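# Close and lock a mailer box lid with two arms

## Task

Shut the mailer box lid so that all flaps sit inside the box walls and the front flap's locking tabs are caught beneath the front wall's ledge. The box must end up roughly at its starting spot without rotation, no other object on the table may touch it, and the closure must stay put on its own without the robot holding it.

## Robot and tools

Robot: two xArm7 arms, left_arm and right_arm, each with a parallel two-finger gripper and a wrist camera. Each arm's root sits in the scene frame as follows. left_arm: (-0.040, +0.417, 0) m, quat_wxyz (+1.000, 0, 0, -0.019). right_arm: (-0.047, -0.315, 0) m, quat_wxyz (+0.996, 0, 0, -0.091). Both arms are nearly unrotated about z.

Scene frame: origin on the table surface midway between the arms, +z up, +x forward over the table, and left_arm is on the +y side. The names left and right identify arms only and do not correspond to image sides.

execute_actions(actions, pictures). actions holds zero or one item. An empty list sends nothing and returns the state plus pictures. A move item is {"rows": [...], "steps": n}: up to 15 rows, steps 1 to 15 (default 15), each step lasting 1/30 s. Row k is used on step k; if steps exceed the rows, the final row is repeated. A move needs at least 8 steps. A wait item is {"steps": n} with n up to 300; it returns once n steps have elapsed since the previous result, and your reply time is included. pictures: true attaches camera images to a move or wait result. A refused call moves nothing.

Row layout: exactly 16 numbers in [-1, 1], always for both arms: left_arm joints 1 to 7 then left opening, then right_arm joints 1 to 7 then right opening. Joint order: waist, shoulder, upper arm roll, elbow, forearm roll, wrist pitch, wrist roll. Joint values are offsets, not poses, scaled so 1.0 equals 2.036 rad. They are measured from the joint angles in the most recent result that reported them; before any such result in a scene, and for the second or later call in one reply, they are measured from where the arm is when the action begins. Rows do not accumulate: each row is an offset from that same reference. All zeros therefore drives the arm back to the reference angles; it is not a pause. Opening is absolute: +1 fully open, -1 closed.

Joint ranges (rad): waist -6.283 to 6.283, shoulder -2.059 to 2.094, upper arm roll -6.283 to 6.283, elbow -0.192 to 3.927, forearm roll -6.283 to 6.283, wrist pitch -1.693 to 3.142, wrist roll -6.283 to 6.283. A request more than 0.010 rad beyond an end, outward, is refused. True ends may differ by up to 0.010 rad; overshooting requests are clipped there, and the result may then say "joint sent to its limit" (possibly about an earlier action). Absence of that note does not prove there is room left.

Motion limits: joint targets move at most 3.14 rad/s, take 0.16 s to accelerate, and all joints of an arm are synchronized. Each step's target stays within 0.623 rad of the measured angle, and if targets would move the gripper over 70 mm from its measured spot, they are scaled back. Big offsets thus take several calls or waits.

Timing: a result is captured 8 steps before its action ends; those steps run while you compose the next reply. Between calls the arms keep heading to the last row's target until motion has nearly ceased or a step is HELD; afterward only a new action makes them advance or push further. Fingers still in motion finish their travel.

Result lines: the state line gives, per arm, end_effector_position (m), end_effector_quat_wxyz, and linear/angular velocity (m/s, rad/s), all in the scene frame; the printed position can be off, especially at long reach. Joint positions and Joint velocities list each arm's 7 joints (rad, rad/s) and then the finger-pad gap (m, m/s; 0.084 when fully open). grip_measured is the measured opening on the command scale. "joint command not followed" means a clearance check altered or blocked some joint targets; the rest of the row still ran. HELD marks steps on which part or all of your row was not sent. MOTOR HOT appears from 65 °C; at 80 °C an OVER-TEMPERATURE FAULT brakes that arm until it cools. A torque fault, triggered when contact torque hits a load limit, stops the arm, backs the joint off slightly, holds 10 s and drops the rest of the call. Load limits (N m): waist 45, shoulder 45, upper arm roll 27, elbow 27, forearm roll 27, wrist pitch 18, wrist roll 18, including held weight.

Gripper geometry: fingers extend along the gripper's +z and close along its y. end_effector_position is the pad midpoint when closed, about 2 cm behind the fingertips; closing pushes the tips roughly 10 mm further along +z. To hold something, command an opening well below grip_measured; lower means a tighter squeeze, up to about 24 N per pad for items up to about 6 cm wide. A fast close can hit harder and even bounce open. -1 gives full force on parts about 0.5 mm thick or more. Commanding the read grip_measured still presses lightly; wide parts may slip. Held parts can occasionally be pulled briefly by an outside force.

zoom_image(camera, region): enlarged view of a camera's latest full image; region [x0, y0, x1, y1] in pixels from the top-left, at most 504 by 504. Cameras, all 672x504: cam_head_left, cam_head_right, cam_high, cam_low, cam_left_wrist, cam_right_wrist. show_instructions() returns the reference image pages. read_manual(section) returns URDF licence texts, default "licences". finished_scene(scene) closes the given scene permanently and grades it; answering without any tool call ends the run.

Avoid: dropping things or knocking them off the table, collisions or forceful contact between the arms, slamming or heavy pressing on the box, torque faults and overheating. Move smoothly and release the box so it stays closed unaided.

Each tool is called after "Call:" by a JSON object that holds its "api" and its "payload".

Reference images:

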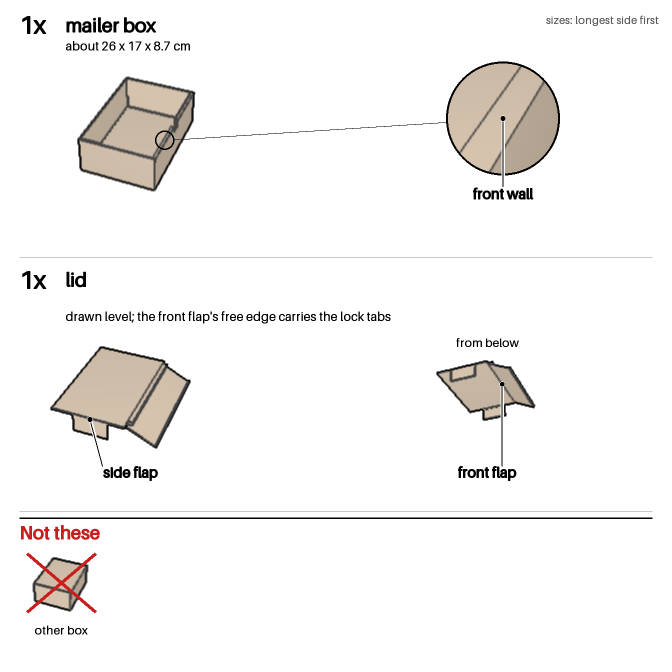

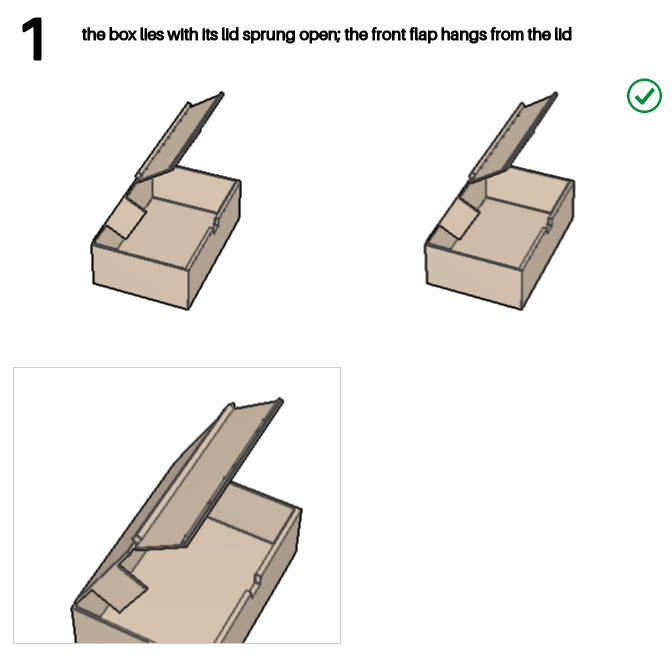

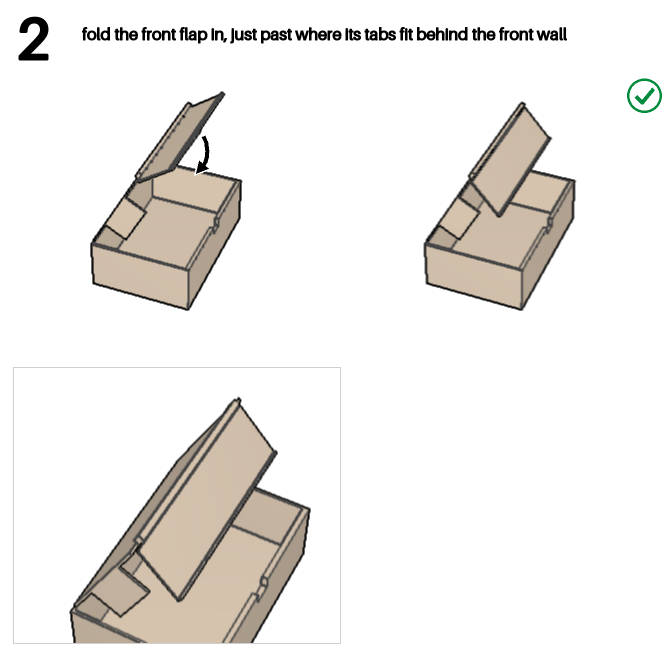

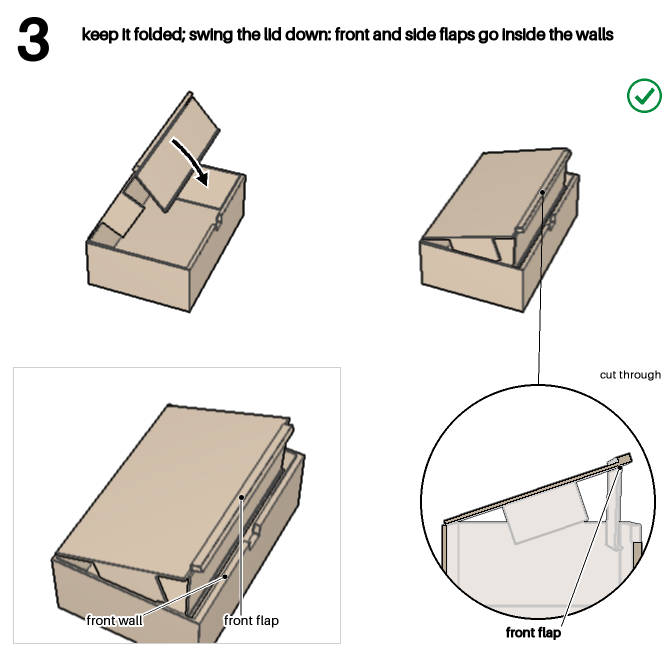

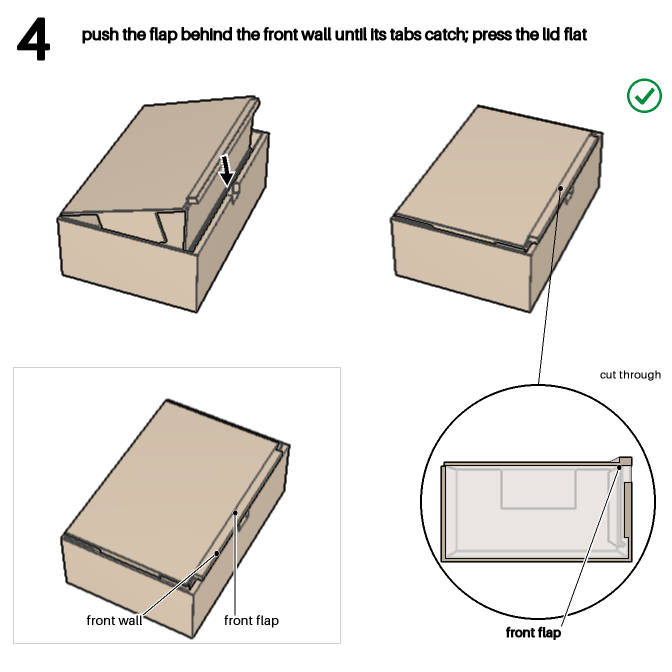

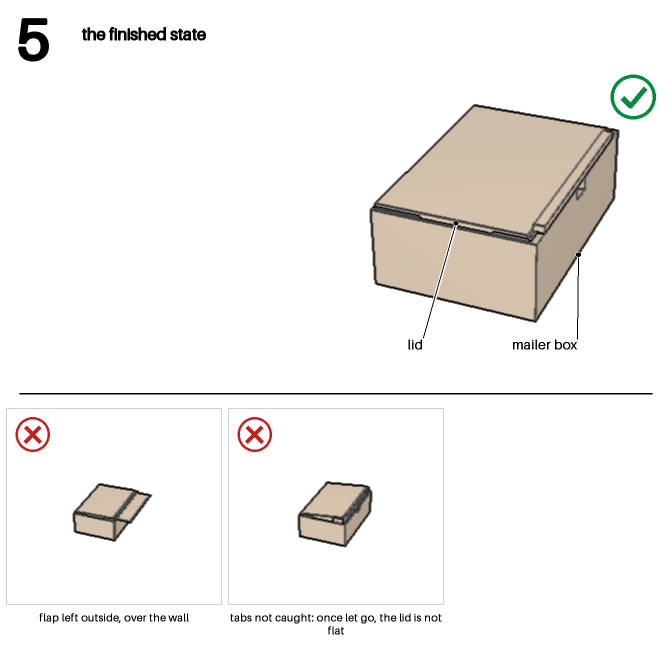

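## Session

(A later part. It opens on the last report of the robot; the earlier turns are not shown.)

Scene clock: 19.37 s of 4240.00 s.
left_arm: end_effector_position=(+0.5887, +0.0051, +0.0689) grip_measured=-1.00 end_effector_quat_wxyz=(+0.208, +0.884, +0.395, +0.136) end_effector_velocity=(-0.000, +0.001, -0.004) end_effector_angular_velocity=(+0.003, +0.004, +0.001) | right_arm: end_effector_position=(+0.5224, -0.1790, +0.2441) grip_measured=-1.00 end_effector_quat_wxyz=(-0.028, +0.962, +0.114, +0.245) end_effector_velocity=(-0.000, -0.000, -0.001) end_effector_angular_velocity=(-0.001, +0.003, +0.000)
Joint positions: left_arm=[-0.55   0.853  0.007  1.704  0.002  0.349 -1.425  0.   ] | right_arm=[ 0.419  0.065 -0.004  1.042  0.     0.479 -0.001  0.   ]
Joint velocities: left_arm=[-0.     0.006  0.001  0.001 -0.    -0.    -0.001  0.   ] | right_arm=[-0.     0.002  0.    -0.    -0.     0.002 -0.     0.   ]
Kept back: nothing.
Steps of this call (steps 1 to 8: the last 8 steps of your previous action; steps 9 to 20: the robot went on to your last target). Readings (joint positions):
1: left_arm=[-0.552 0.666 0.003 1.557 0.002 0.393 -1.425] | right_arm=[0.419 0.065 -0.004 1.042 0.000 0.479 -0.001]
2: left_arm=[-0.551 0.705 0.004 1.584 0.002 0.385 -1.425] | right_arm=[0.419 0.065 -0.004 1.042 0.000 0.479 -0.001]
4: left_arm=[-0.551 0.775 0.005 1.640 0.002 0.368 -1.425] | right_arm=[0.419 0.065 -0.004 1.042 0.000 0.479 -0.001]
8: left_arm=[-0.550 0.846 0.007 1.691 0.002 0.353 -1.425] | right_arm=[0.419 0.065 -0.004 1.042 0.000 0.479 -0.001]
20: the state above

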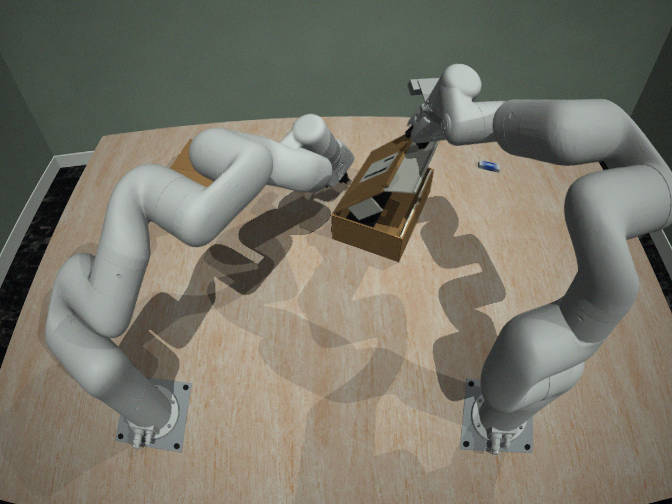

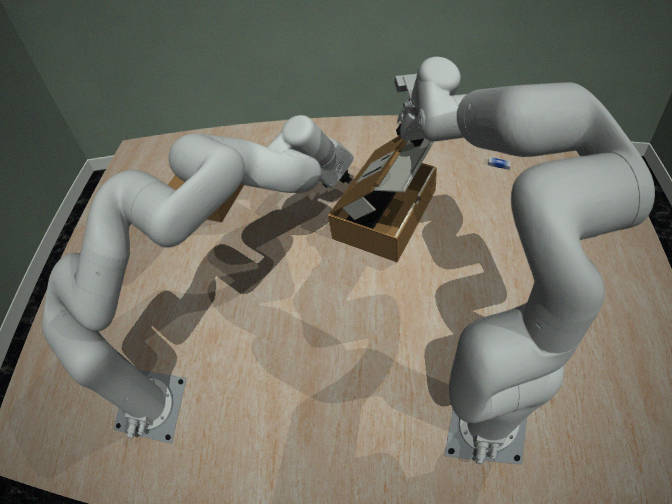

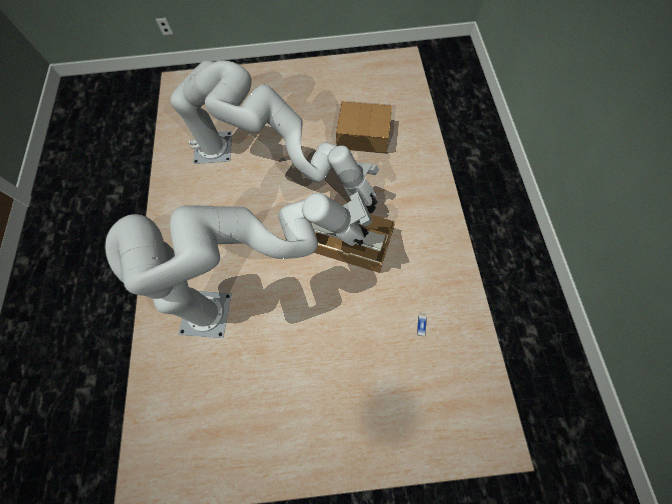

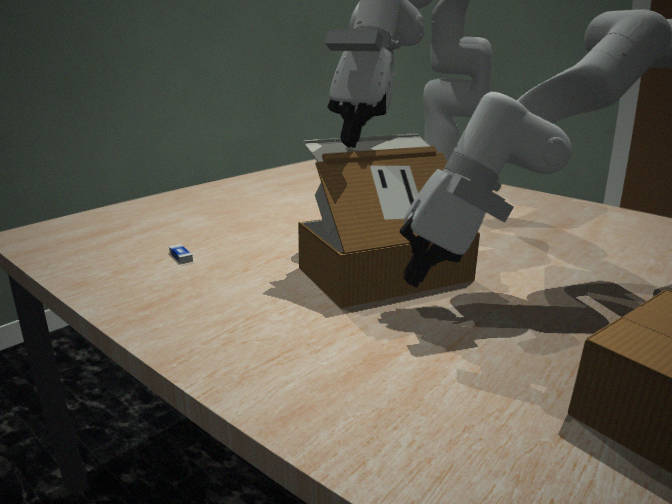

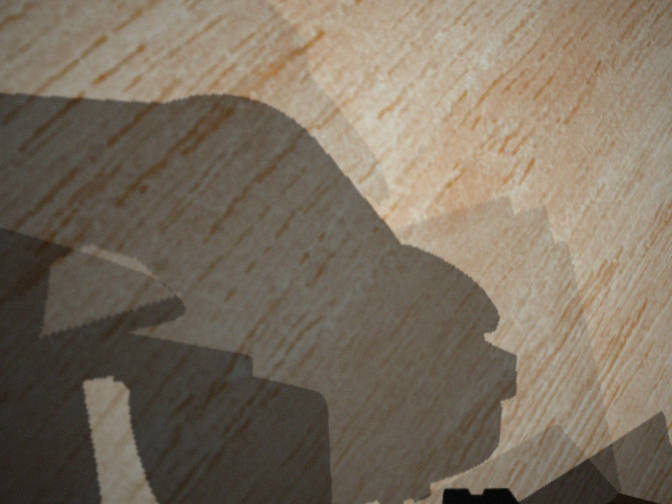

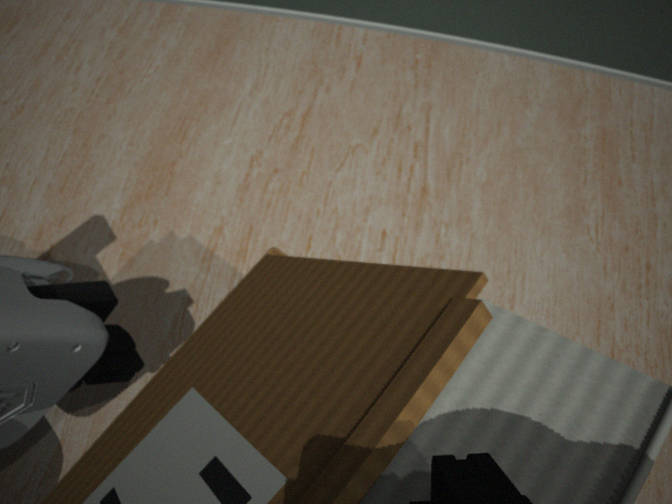

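Call:
{"api": "execute_actions", "payload": {"actions": [{"rows":[[-0.008,0,0,0,0,0,0,-1,0,0,0,0,0,0,0,-1],[-0.008,0,0,0,0,0,0,-1,0,0,0,0,0,0,0,-1],[-0.008,0,0,0,0,0,0,-1,0,0,0,0,0,0,0,-1],[-0.013,0,0,0,0,0,0,-1,0,0,0,0,0,0,0,-1],[-0.013,0,0,0,0,0,0,-1,0,0,0,0,0,0,0,-1],[-0.013,0,0,0,0,0,0,-1,0,0,0,0,0,0,0,-1],[-0.018,0,0,0,0,0,0,-1,0,0,0,0,0,0,0,-1],[-0.018,0,0,0,0,0,0,-1,0,0,0,0,0,0,0,-1],[-0.018,0,0,0,0,0,0,-1,0,0,0,0,0,0,0,-1],[-0.022,0,0,0,0,0,0,-1,0,0,0,0,0,0,0,-1]]}]}}

Call:
{"api": "execute_actions", "payload": {"actions": [{"steps":15}]}}

Call:
{"api": "execute_actions", "payload": {"actions": [{"rows":[[0,0,0,0,0,0,0,-1,0,0.013,0,-0.016,0,-0.029,0,-1],[0,0,0,0,0,0,0,-1,0,0.013,0,-0.016,0,-0.029,0,-1],[0,0,0,0,0,0,0,-1,0,0.013,0,-0.016,0,-0.029,0,-1],[0,0,0,0,0,0,0,-1,0,0.013,0,-0.016,0,-0.029,0,-1],[0,0,0,0,0,0,0,-1,0,0.013,0,-0.016,0,-0.029,0,-1],[0,0,0,0,0,0,0,-1,0,0.013,0,-0.016,0,-0.029,0,-1],[0,0,0,0,0,0,0,-1,0,0.026,0,-0.032,0,-0.058,0,-1]]}]}}

Call:
{"api": "execute_actions", "payload": {"actions": [{"steps":20}], "pictures": true}}

Scene clock: 20.40 s of 4240.00 s.
left_arm: end_effector_position=(+0.5795, -0.0087, +0.0689) grip_measured=-1.00 end_effector_quat_wxyz=(+0.210, +0.889, +0.386, +0.134) end_effector_velocity=(-0.057, -0.083, +0.001) end_effector_angular_velocity=(-0.015, +0.008, -0.128) | right_arm: end_effector_position=(+0.5224, -0.1790, +0.2441) grip_measured=-1.00 end_effector_quat_wxyz=(-0.028, +0.962, +0.114, +0.245) end_effector_velocity=(+0.000, +0.001, +0.000) end_effector_angular_velocity=(+0.000, -0.002, +0.001)
Joint positions: left_arm=[-0.571  0.853  0.006  1.705  0.002  0.349 -1.425  0.   ] | right_arm=[ 0.419  0.065 -0.004  1.042  0.     0.479 -0.001  0.   ]
Joint velocities: left_arm=[-0.116 -0.002 -0.021  0.    -0.002  0.    -0.001  0.   ] | right_arm=[ 0.001  0.    -0.     0.    -0.    -0.002 -0.     0.   ]
Steps of this call (steps 1 to 15: the robot went on to your last target; steps 16 to 24: nothing new was sent; steps 25 to 31: the first 7 steps of this action). Readings (joint positions):
25: left_arm=[-0.550 0.854 0.007 1.705 0.002 0.349 -1.425] | right_arm=[0.419 0.065 -0.004 1.042 0.000 0.479 -0.001]
26: left_arm=[-0.552 0.854 0.008 1.705 0.002 0.349 -1.425] | right_arm=[0.419 0.065 -0.004 1.042 0.000 0.479 -0.001]
28: left_arm=[-0.558 0.853 0.009 1.704 0.002 0.349 -1.425] | right_arm=[0.419 0.065 -0.004 1.042 0.000 0.479 -0.001]
31: the state above

Scene clock: 20.90 s of 4240.00 s.
left_arm: end_effector_position=(+0.5700, -0.0221, +0.0689) grip_measured=-1.00 end_effector_quat_wxyz=(+0.211, +0.893, +0.376, +0.132) end_effector_velocity=(-0.001, -0.002, +0.000) end_effector_angular_velocity=(-0.000, +0.000, -0.004) | right_arm: end_effector_position=(+0.5224, -0.1790, +0.2441) grip_measured=-1.00 end_effector_quat_wxyz=(-0.028, +0.962, +0.114, +0.245) end_effector_velocity=(+0.000, -0.000, -0.000) end_effector_angular_velocity=(+0.000, -0.000, -0.001)
Joint positions: left_arm=[-0.594  0.853  0.008  1.704  0.002  0.349 -1.425  0.   ] | right_arm=[ 0.419  0.065 -0.004  1.042  0.     0.479 -0.001  0.   ]
Joint velocities: left_arm=[-0.003 -0.    -0.001  0.    -0.    -0.     0.001  0.   ] | right_arm=[-0.001  0.001  0.    -0.     0.    -0.002 -0.     0.   ]
Kept back: nothing.
Steps of this call (steps 1 to 8: the last 8 steps of your previous action; steps 9 to 15: the robot went on to your last target). Readings (joint positions):
1: left_arm=[-0.575 0.853 0.006 1.704 0.002 0.349 -1.425] | right_arm=[0.419 0.065 -0.004 1.042 0.000 0.479 -0.001]
2: left_arm=[-0.578 0.853 0.006 1.704 0.002 0.349 -1.425] | right_arm=[0.419 0.065 -0.004 1.042 0.000 0.479 -0.001]
4: left_arm=[-0.584 0.853 0.007 1.704 0.002 0.349 -1.425] | right_arm=[0.419 0.065 -0.004 1.042 0.000 0.479 -0.001]
8: left_arm=[-0.592 0.853 0.007 1.704 0.002 0.349 -1.425] | right_arm=[0.419 0.065 -0.004 1.042 0.000 0.479 -0.001]
15: the state above

Scene clock: 21.13 s of 4240.00 s.
left_arm: end_effector_position=(+0.5700, -0.0221, +0.0689) grip_measured=-1.00 end_effector_quat_wxyz=(+0.211, +0.893, +0.376, +0.132) end_effector_velocity=(+0.000, +0.000, +0.000) end_effector_angular_velocity=(-0.002, +0.000, +0.001) | right_arm: end_effector_position=(+0.5208, -0.1794, +0.2226) grip_measured=-1.00 end_effector_quat_wxyz=(-0.028, +0.963, +0.114, +0.242) end_effector_velocity=(-0.001, +0.001, -0.057) end_effector_angular_velocity=(+0.002, -0.013, +0.004)
Joint positions: left_arm=[-0.594  0.853  0.008  1.704  0.002  0.349 -1.425  0.   ] | right_arm=[ 0.419  0.09  -0.004  1.011  0.     0.428 -0.001  0.   ]
Joint velocities: left_arm=[ 0.    -0.    -0.     0.    -0.002 -0.     0.     0.   ] | right_arm=[ 0.002  0.074  0.001 -0.094 -0.    -0.181 -0.001  0.   ]
Steps of this call (steps 1 to 7: the first 7 steps of this action). Readings (joint positions):
1: left_arm=[-0.594 0.853 0.008 1.704 0.002 0.349 -1.425] | right_arm=[0.419 0.065 -0.004 1.042 0.000 0.478 -0.001]
2: left_arm=[-0.594 0.853 0.008 1.704 0.002 0.349 -1.425] | right_arm=[0.419 0.067 -0.004 1.040 0.000 0.471 -0.001]
4: left_arm=[-0.594 0.853 0.008 1.704 0.002 0.349 -1.425] | right_arm=[0.419 0.077 -0.004 1.028 0.000 0.447 -0.001]
7: the state above

Scene clock: 21.80 s of 4240.00 s.
left_arm: end_effector_position=(+0.5715, -0.0197, +0.0686) grip_measured=-1.00 end_effector_quat_wxyz=(+0.210, +0.892, +0.377, +0.133) end_effector_velocity=(-0.001, -0.002, +0.000) end_effector_angular_velocity=(-0.003, +0.001, +0.000) | right_arm: end_effector_position=(+0.5212, -0.1812, +0.2032) grip_measured=-1.00 end_effector_quat_wxyz=(-0.028, +0.962, +0.112, +0.246) end_effector_velocity=(-0.001, +0.001, -0.002) end_effector_angular_velocity=(-0.001, +0.002, +0.002)
Joint positions: left_arm=[-0.592  0.853  0.01   1.704  0.002  0.349 -1.425  0.   ] | right_arm=[ 0.418  0.117 -0.006  0.978  0.     0.361 -0.001  0.   ]
Joint velocities: left_arm=[-0.001  0.    -0.001  0.001 -0.002 -0.001 -0.001  0.   ] | right_arm=[-0.     0.002  0.002 -0.001 -0.    -0.001 -0.     0.   ]
Kept back: nothing.
Steps of this call (steps 1 to 8: the last 8 steps of your previous action; steps 9 to 20: the robot went on to your last target). Readings (joint positions):
1: left_arm=[-0.594 0.853 0.008 1.704 0.002 0.349 -1.425] | right_arm=[0.419 0.093 -0.004 1.007 0.000 0.418 -0.001]
2: left_arm=[-0.594 0.853 0.008 1.704 0.002 0.349 -1.425] | right_arm=[0.419 0.098 -0.004 1.002 0.000 0.403 -0.001]
4: left_arm=[-0.593 0.853 0.010 1.704 0.002 0.349 -1.425] | right_arm=[0.418 0.108 -0.006 0.989 0.000 0.380 -0.001]
8: left_arm=[-0.592 0.853 0.011 1.704 0.002 0.349 -1.425] | right_arm=[0.417 0.116 -0.007 0.979 0.000 0.364 -0.001]
20: the state above

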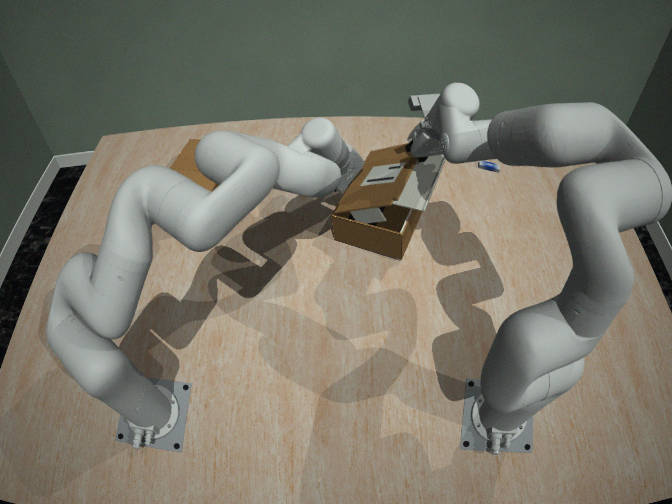

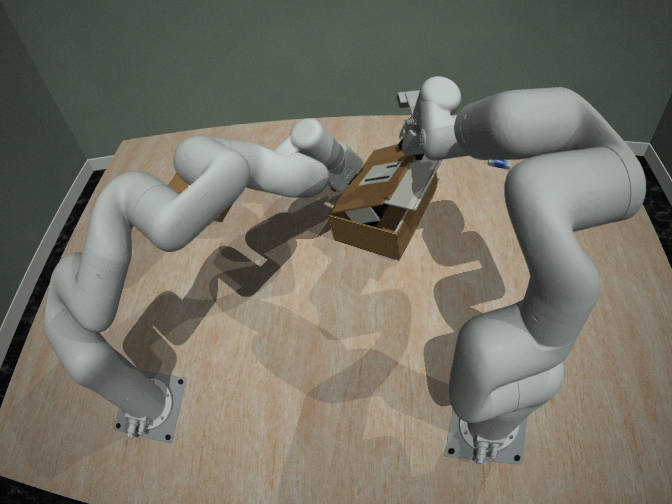

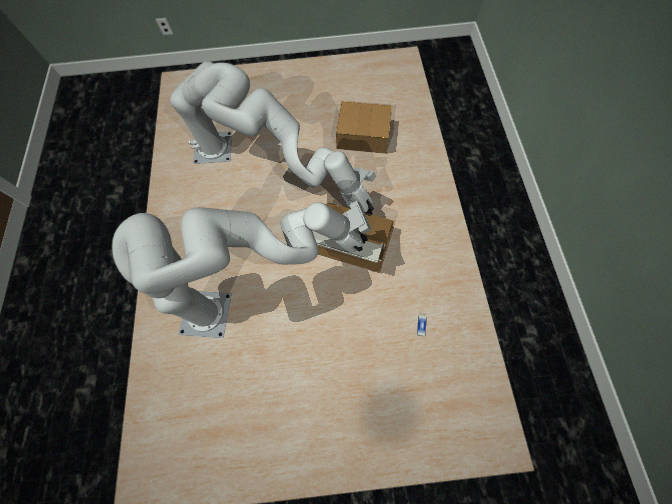

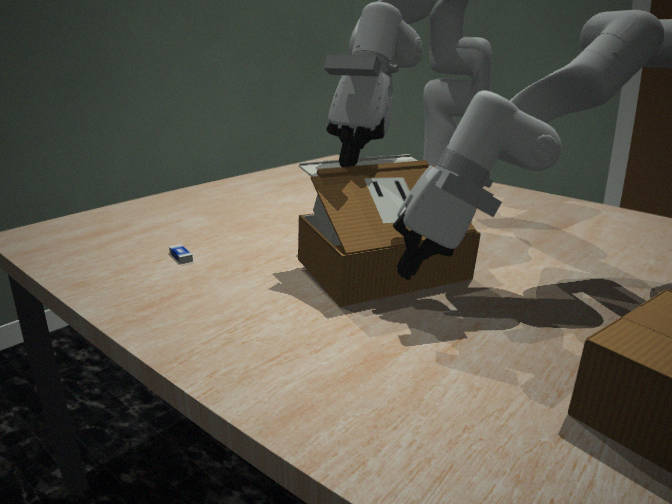

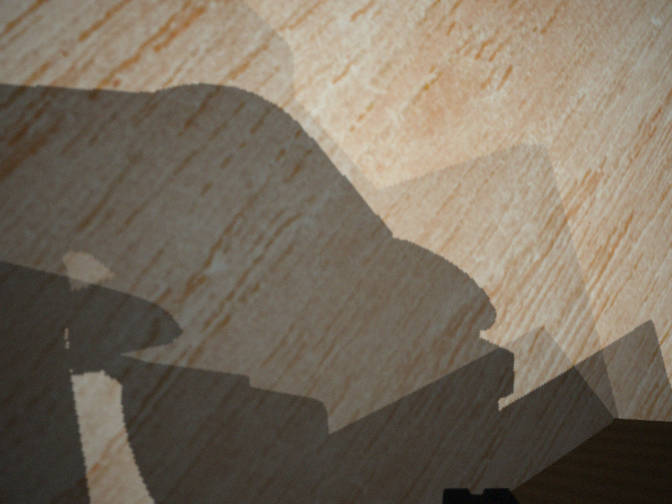

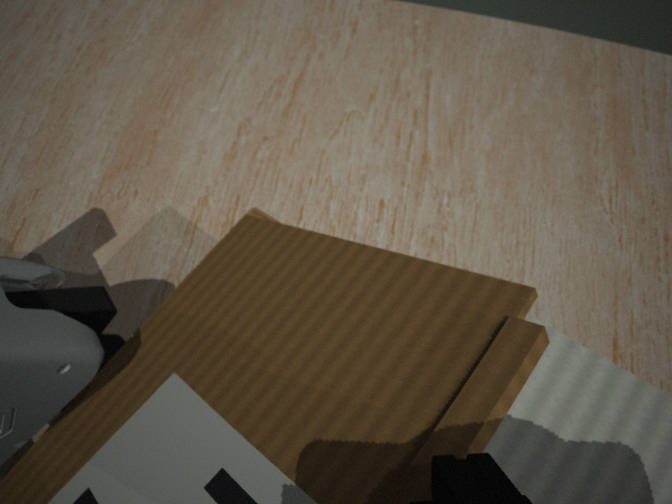

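Call:
{"api": "execute_actions", "payload": {"actions": [{"rows":[[0.04,0,0,0,0,0,0,-1,0,-0.01,0,0.013,0,0.023,0,-1]],"steps":12}]}}

Call:
{"api": "execute_actions", "payload": {"actions": [{"rows":[[0,-0.173,0,-0.545,0,-0.763,-0.33,0.2,0,0,0,0,0,0,0,-1]]}]}}

Call:
{"api": "execute_actions", "payload": {"actions": [{"steps":30}]}}

Call:
{"api": "execute_actions", "payload": {"actions": [{"rows":[[-0.149,0,0,0,0,0,0,0.2,0,0,0,0,0,0,0,-1]]}]}}

Call:
{"api": "execute_actions", "payload": {"actions": [{"steps":25}], "pictures": true}}

Scene clock: 23.10 s of 4240.00 s.
left_arm: end_effector_position=(+0.5792, -0.0100, +0.0694) grip_measured=-1.00 end_effector_quat_wxyz=(+0.213, +0.888, +0.387, +0.131) end_effector_velocity=(+0.160, +0.205, +0.025) end_effector_angular_velocity=(-0.097, -0.001, +0.366) | right_arm: end_effector_position=(+0.5187, -0.1753, +0.2077) grip_measured=-1.00 end_effector_quat_wxyz=(-0.029, +0.963, +0.117, +0.241) end_effector_velocity=(-0.022, +0.119, +0.081) end_effector_angular_velocity=(+0.011, +0.014, +0.209)
Joint positions: left_arm=[-0.563  0.854 -0.005  1.706  0.002  0.348 -1.425  0.   ] | right_arm=[ 0.421  0.11   0.002  0.988  0.     0.388 -0.001  0.   ]
Joint velocities: left_arm=[ 0.436 -0.009 -0.106  0.029  0.    -0.017 -0.     0.   ] | right_arm=[ 0.068 -0.102  0.14   0.137 -0.001  0.25  -0.002  0.   ]
Steps of this call (steps 1 to 15: the robot went on to your last target; steps 16 to 35: nothing new was sent; steps 36 to 39: the first 4 steps of this action). Readings (joint positions):
36: left_arm=[-0.593 0.853 0.010 1.704 0.002 0.349 -1.425] | right_arm=[0.419 0.118 -0.004 0.978 0.000 0.361 -0.001]
37: left_arm=[-0.588 0.853 0.008 1.704 0.002 0.349 -1.425] | right_arm=[0.419 0.116 -0.004 0.980 0.000 0.368 -0.001]
39: the state above

Scene clock: 23.60 s of 4240.00 s.
left_arm: end_effector_position=(+0.5830, +0.0404, +0.0980) grip_measured=+0.11 end_effector_quat_wxyz=(+0.288, +0.795, +0.515, +0.142) end_effector_velocity=(-0.218, +0.134, +0.230) end_effector_angular_velocity=(-1.718, -0.394, +1.635) | right_arm: end_effector_position=(+0.5211, -0.1778, +0.2173) grip_measured=-1.00 end_effector_quat_wxyz=(-0.029, +0.963, +0.115, +0.244) end_effector_velocity=(+0.000, +0.001, +0.001) end_effector_angular_velocity=(+0.001, -0.002, +0.000)
Joint positions: left_arm=[-0.514  0.704  0.008  1.428  0.002  0.071 -1.698  0.049] | right_arm=[ 0.42   0.099 -0.002  1.002  0.     0.408 -0.001  0.   ]
Joint velocities: left_arm=[ 0.002 -1.19  -0.001 -2.252 -0.    -2.281 -2.062  0.212] | right_arm=[ 0.002 -0.    -0.001  0.     0.001 -0.002 -0.     0.   ]
Steps of this call (steps 1 to 8: the last 8 steps of your previous action; steps 9 to 15: the first 7 steps of this action, its rows measured from where the robot was after step 8). Readings (joint positions):
8: left_arm=[-0.514 0.853 0.008 1.705 0.002 0.349 -1.425] | right_arm=[0.420 0.099 -0.003 1.003 0.000 0.407 -0.001]
9: left_arm=[-0.514 0.853 0.007 1.704 0.002 0.348 -1.426] | right_arm=[0.419 0.098 -0.004 1.003 0.000 0.408 -0.001]
10: left_arm=[-0.514 0.849 0.006 1.696 0.002 0.340 -1.435] | right_arm=[0.419 0.098 -0.004 1.003 0.000 0.408 -0.001]
12: left_arm=[-0.514 0.817 0.007 1.635 0.002 0.278 -1.496] | right_arm=[0.420 0.099 -0.003 1.003 0.000 0.408 -0.001]
15: the state above

Scene clock: 24.60 s of 4240.00 s.
left_arm: end_effector_position=(+0.4385, +0.1279, +0.1707) grip_measured=+0.19 end_effector_quat_wxyz=(+0.585, +0.569, +0.557, +0.151) end_effector_velocity=(-0.001, +0.002, +0.000) end_effector_angular_velocity=(+0.000, -0.003, +0.001) | right_arm: end_effector_position=(+0.5214, -0.1784, +0.2177) grip_measured=-1.00 end_effector_quat_wxyz=(-0.029, +0.963, +0.114, +0.244) end_effector_velocity=(+0.000, -0.000, +0.001) end_effector_angular_velocity=(+0.001, -0.002, -0.001)
Joint positions: left_arm=[-0.514  0.501  0.008  0.596  0.002 -1.204 -2.097  0.052] | right_arm=[ 0.42   0.099 -0.003  1.003  0.     0.407 -0.001  0.   ]
Joint velocities: left_arm=[ 0.002 -0.001  0.    -0.005  0.001 -0.007  0.002 -0.   ] | right_arm=[-0.001 -0.001 -0.     0.    -0.    -0.001  0.     0.   ]
Kept back: nothing.
Steps of this call (steps 1 to 8: the last 8 steps of your previous action; steps 9 to 30: the robot went on to your last target). Readings (joint positions):
1: left_arm=[-0.514 0.667 0.008 1.355 0.002 -0.004 -1.762] | right_arm=[0.420 0.099 -0.002 1.002 0.000 0.407 -0.001]
2: left_arm=[-0.514 0.637 0.007 1.286 0.002 -0.074 -1.816] | right_arm=[0.420 0.099 -0.003 1.003 0.000 0.407 -0.001]
4: left_arm=[-0.514 0.602 0.007 1.165 0.002 -0.194 -1.886] | right_arm=[0.420 0.099 -0.003 1.003 0.000 0.407 -0.001]
8: left_arm=[-0.514 0.571 0.007 0.967 0.002 -0.406 -1.959] | right_arm=[0.420 0.099 -0.003 1.003 0.000 0.407 -0.001]
30: the state above

Scene clock: 24.83 s of 4240.00 s.
left_arm: end_effector_position=(+0.3934, +0.0637, +0.1708) grip_measured=+0.19 end_effector_quat_wxyz=(+0.595, +0.607, +0.516, +0.109) end_effector_velocity=(-0.293, -0.358, -0.000) end_effector_angular_velocity=(-0.009, +0.009, -0.826) | right_arm: end_effector_position=(+0.5214, -0.1784, +0.2177) grip_measured=-1.00 end_effector_quat_wxyz=(-0.029, +0.963, +0.114, +0.244) end_effector_velocity=(+0.001, -0.002, -0.001) end_effector_angular_velocity=(-0.000, +0.002, -0.004)
Joint positions: left_arm=[-0.652  0.501  0.006  0.596  0.002 -1.204 -2.097  0.052] | right_arm=[ 0.42   0.099 -0.003  1.003  0.     0.407 -0.001  0.   ]
Joint velocities: left_arm=[-0.801 -0.001 -0.025 -0.002  0.004  0.001 -0.001  0.   ] | right_arm=[-0.004  0.002 -0.     0.    -0.    -0.     0.     0.   ]
Steps of this call (steps 1 to 7: the first 7 steps of this action). Readings (joint positions):
1: left_arm=[-0.514 0.501 0.008 0.596 0.002 -1.204 -2.097] | right_arm=[0.420 0.099 -0.003 1.003 0.000 0.407 -0.001]
2: left_arm=[-0.520 0.501 0.010 0.596 0.001 -1.204 -2.097] | right_arm=[0.420 0.099 -0.003 1.003 0.000 0.407 -0.001]
4: left_arm=[-0.564 0.501 0.014 0.596 0.000 -1.204 -2.097] | right_arm=[0.420 0.099 -0.003 1.003 0.000 0.407 -0.001]
7: the state above

Scene clock: 25.67 s of 4240.00 s.
left_arm: end_effector_position=(+0.3304, -0.0017, +0.1707) grip_measured=+0.19 end_effector_quat_wxyz=(+0.602, +0.647, +0.465, +0.061) end_effector_velocity=(-0.001, -0.001, -0.000) end_effector_angular_velocity=(+0.000, +0.002, -0.003) | right_arm: end_effector_position=(+0.5214, -0.1784, +0.2177) grip_measured=-1.00 end_effector_quat_wxyz=(-0.029, +0.963, +0.114, +0.244) end_effector_velocity=(-0.000, +0.001, +0.001) end_effector_angular_velocity=(+0.000, -0.000, +0.001)
Joint positions: left_arm=[-0.817  0.501  0.008  0.596  0.002 -1.204 -2.097  0.052] | right_arm=[ 0.42   0.099 -0.003  1.003  0.     0.407 -0.001  0.   ]
Joint velocities: left_arm=[-0.002  0.    -0.001 -0.     0.001  0.    -0.001 -0.   ] | right_arm=[ 0.001 -0.002 -0.     0.     0.     0.001  0.     0.   ]
Kept back: nothing.
Steps of this call (steps 1 to 8: the last 8 steps of your previous action; steps 9 to 25: the robot went on to your last target). Readings (joint positions):
1: left_arm=[-0.678 0.501 0.006 0.596 0.002 -1.204 -2.097] | right_arm=[0.420 0.099 -0.003 1.003 0.000 0.407 -0.001]
2: left_arm=[-0.704 0.501 0.006 0.596 0.002 -1.204 -2.097] | right_arm=[0.420 0.099 -0.003 1.003 0.000 0.407 -0.001]
4: left_arm=[-0.757 0.501 0.007 0.596 0.002 -1.204 -2.097] | right_arm=[0.420 0.099 -0.003 1.003 0.000 0.407 -0.001]
8: left_arm=[-0.809 0.501 0.005 0.596 0.002 -1.204 -2.097] | right_arm=[0.420 0.099 -0.003 1.003 0.000 0.407 -0.001]
25: the state above

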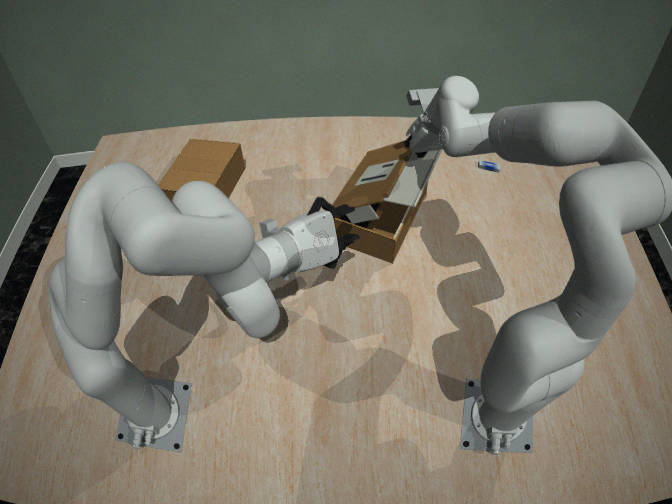

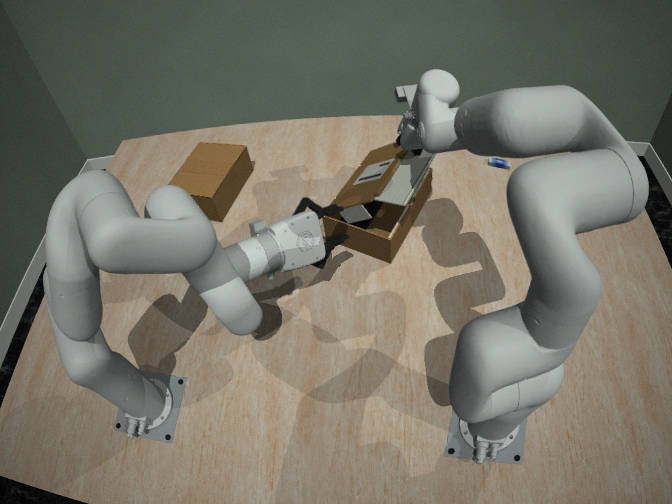

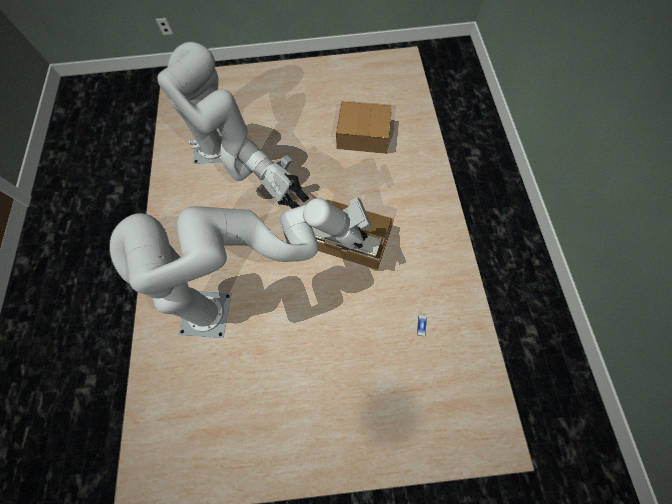

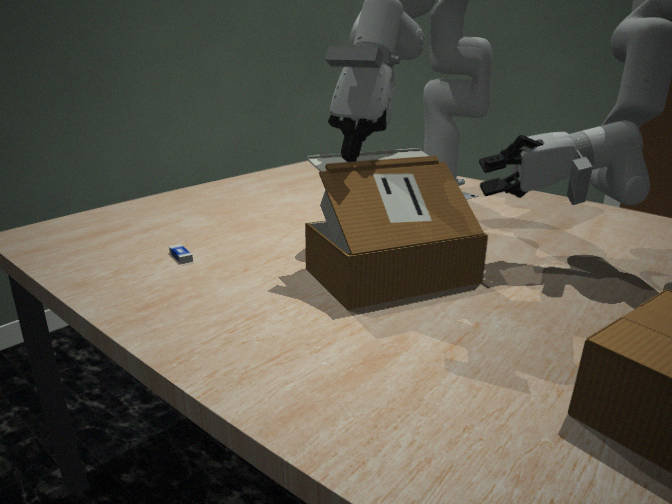

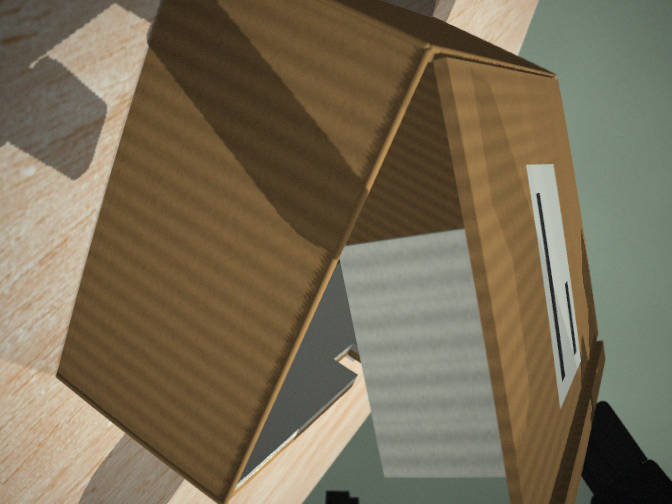

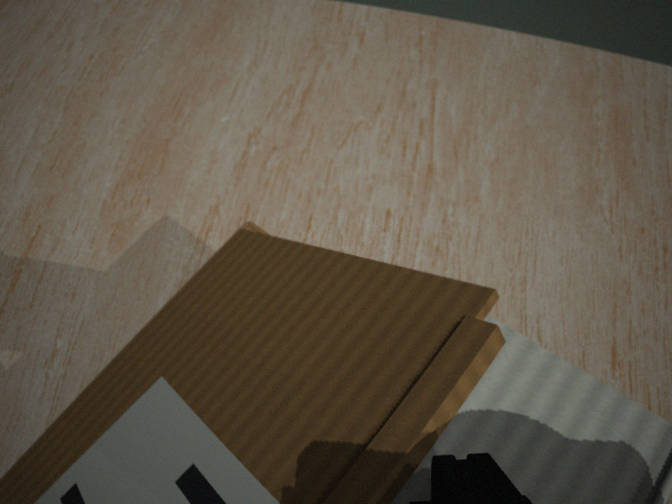

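Call:
{"api": "execute_actions", "payload": {"actions": [{"rows":[[0.012,0.045,0,0.111,0,0.064,0,0.2,0,0,0,0,0,0,0,-1]]}]}}

Call:
{"api": "execute_actions", "payload": {"actions": [{"steps":20}], "pictures": true}}

Scene clock: 26.23 s of 4240.00 s.
left_arm: end_effector_position=(+0.3735, -0.0323, +0.1719) grip_measured=+0.19 end_effector_quat_wxyz=(+0.603, +0.641, +0.470, +0.067) end_effector_velocity=(+0.206, -0.115, +0.027) end_effector_angular_velocity=(-0.040, -0.058, +0.120) | right_arm: end_effector_position=(+0.5214, -0.1784, +0.2177) grip_measured=-1.00 end_effector_quat_wxyz=(-0.029, +0.963, +0.114, +0.244) end_effector_velocity=(+0.000, +0.000, -0.001) end_effector_angular_velocity=(-0.000, +0.001, +0.001)
Joint positions: left_arm=[-0.797  0.574  0.008  0.777  0.002 -1.102 -2.097  0.052] | right_arm=[ 0.42   0.099 -0.003  1.003  0.     0.407 -0.001  0.   ]
Joint velocities: left_arm=[ 0.097  0.306  0.026  0.798 -0.003  0.423 -0.001 -0.   ] | right_arm=[ 0.001  0.002 -0.     0.    -0.    -0.001  0.     0.   ]
Steps of this call (steps 1 to 10: the robot went on to your last target; steps 11 to 17: the first 7 steps of this action). Readings (joint positions):
11: left_arm=[-0.817 0.501 0.008 0.596 0.002 -1.203 -2.097] | right_arm=[0.420 0.099 -0.003 1.003 0.000 0.407 -0.001]
12: left_arm=[-0.816 0.504 0.007 0.602 0.002 -1.199 -2.097] | right_arm=[0.420 0.099 -0.003 1.003 0.000 0.407 -0.001]
14: left_arm=[-0.810 0.527 0.007 0.657 0.002 -1.166 -2.097] | right_arm=[0.420 0.099 -0.003 1.003 0.000 0.407 -0.001]
17: the state above

Scene clock: 26.90 s of 4240.00 s.
left_arm: end_effector_position=(+0.3839, -0.0396, +0.1714) grip_measured=+0.19 end_effector_quat_wxyz=(+0.602, +0.641, +0.471, +0.068) end_effector_velocity=(+0.000, -0.000, +0.000) end_effector_angular_velocity=(+0.001, -0.001, -0.001) | right_arm: end_effector_position=(+0.5214, -0.1784, +0.2177) grip_measured=-1.00 end_effector_quat_wxyz=(-0.029, +0.963, +0.114, +0.244) end_effector_velocity=(-0.001, +0.002, +0.000) end_effector_angular_velocity=(-0.000, -0.000, +0.003)
Joint positions: left_arm=[-0.792  0.593  0.008  0.822  0.002 -1.073 -2.097  0.052] | right_arm=[ 0.42   0.099 -0.003  1.003  0.     0.407 -0.001  0.   ]
Joint velocities: left_arm=[-0.     0.     0.001  0.001  0.001  0.     0.001  0.   ] | right_arm=[ 0.003 -0.001  0.    -0.    -0.     0.001 -0.     0.   ]
Kept back: nothing.
Steps of this call (steps 1 to 8: the last 8 steps of your previous action; steps 9 to 20: the robot went on to your last target). Readings (joint positions):
1: left_arm=[-0.795 0.582 0.009 0.797 0.001 -1.091 -2.097] | right_arm=[0.420 0.099 -0.003 1.003 0.000 0.407 -0.001]
2: left_arm=[-0.793 0.586 0.009 0.808 0.001 -1.084 -2.097] | right_arm=[0.420 0.099 -0.003 1.003 0.000 0.407 -0.001]
4: left_arm=[-0.792 0.590 0.008 0.816 0.001 -1.077 -2.097] | right_arm=[0.420 0.099 -0.003 1.003 0.000 0.407 -0.001]
8: left_arm=[-0.793 0.592 0.007 0.820 0.002 -1.074 -2.097] | right_arm=[0.420 0.099 -0.003 1.003 0.000 0.407 -0.001]
20: the state above

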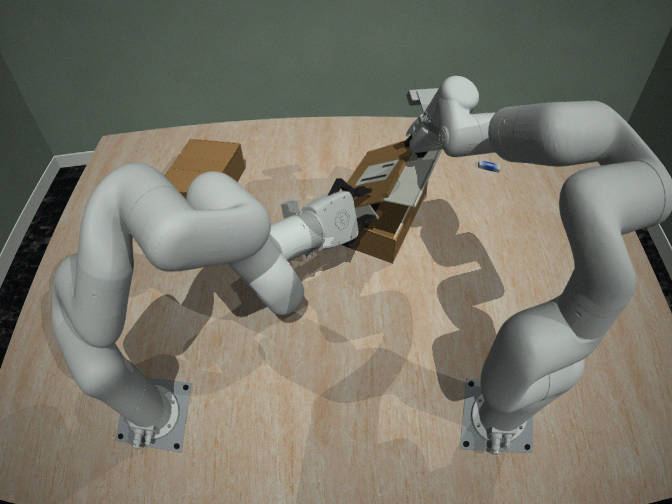

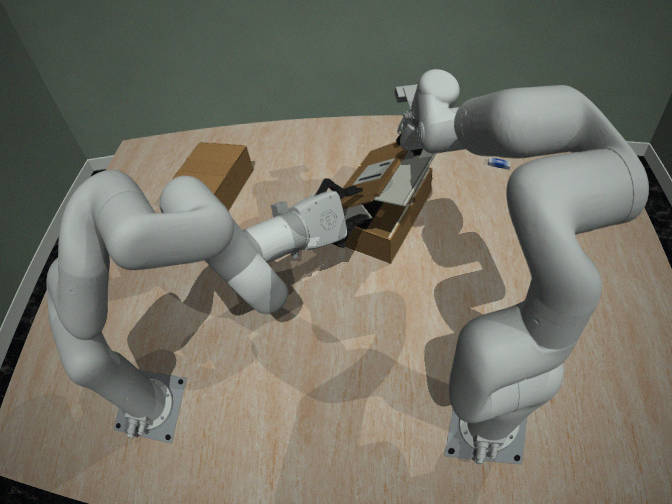

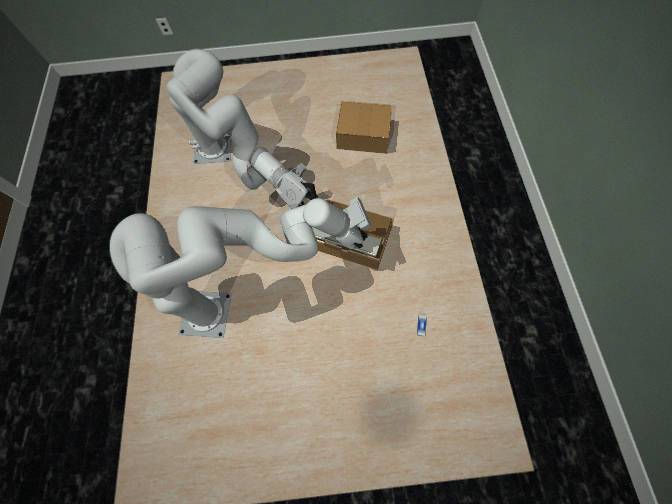

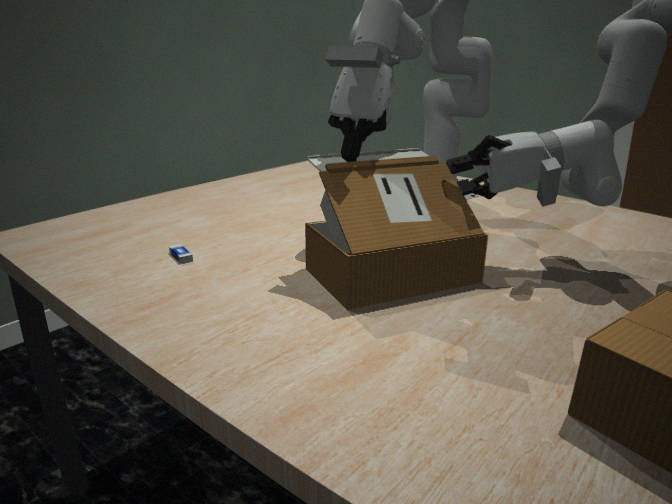

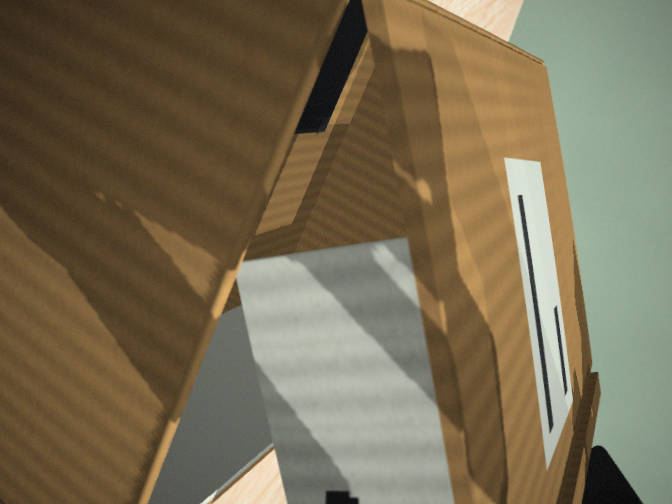

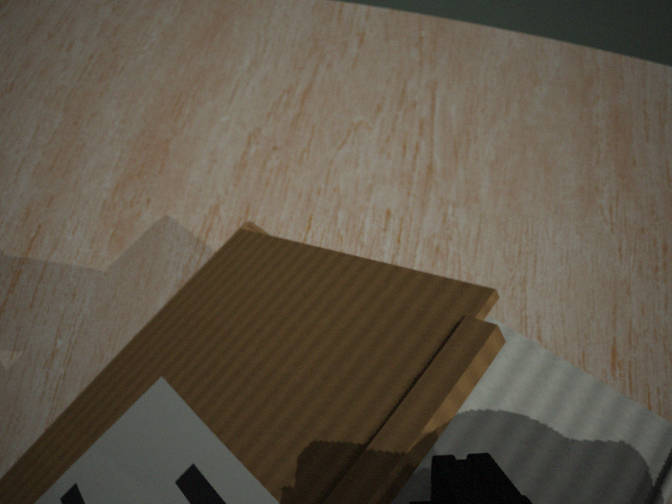

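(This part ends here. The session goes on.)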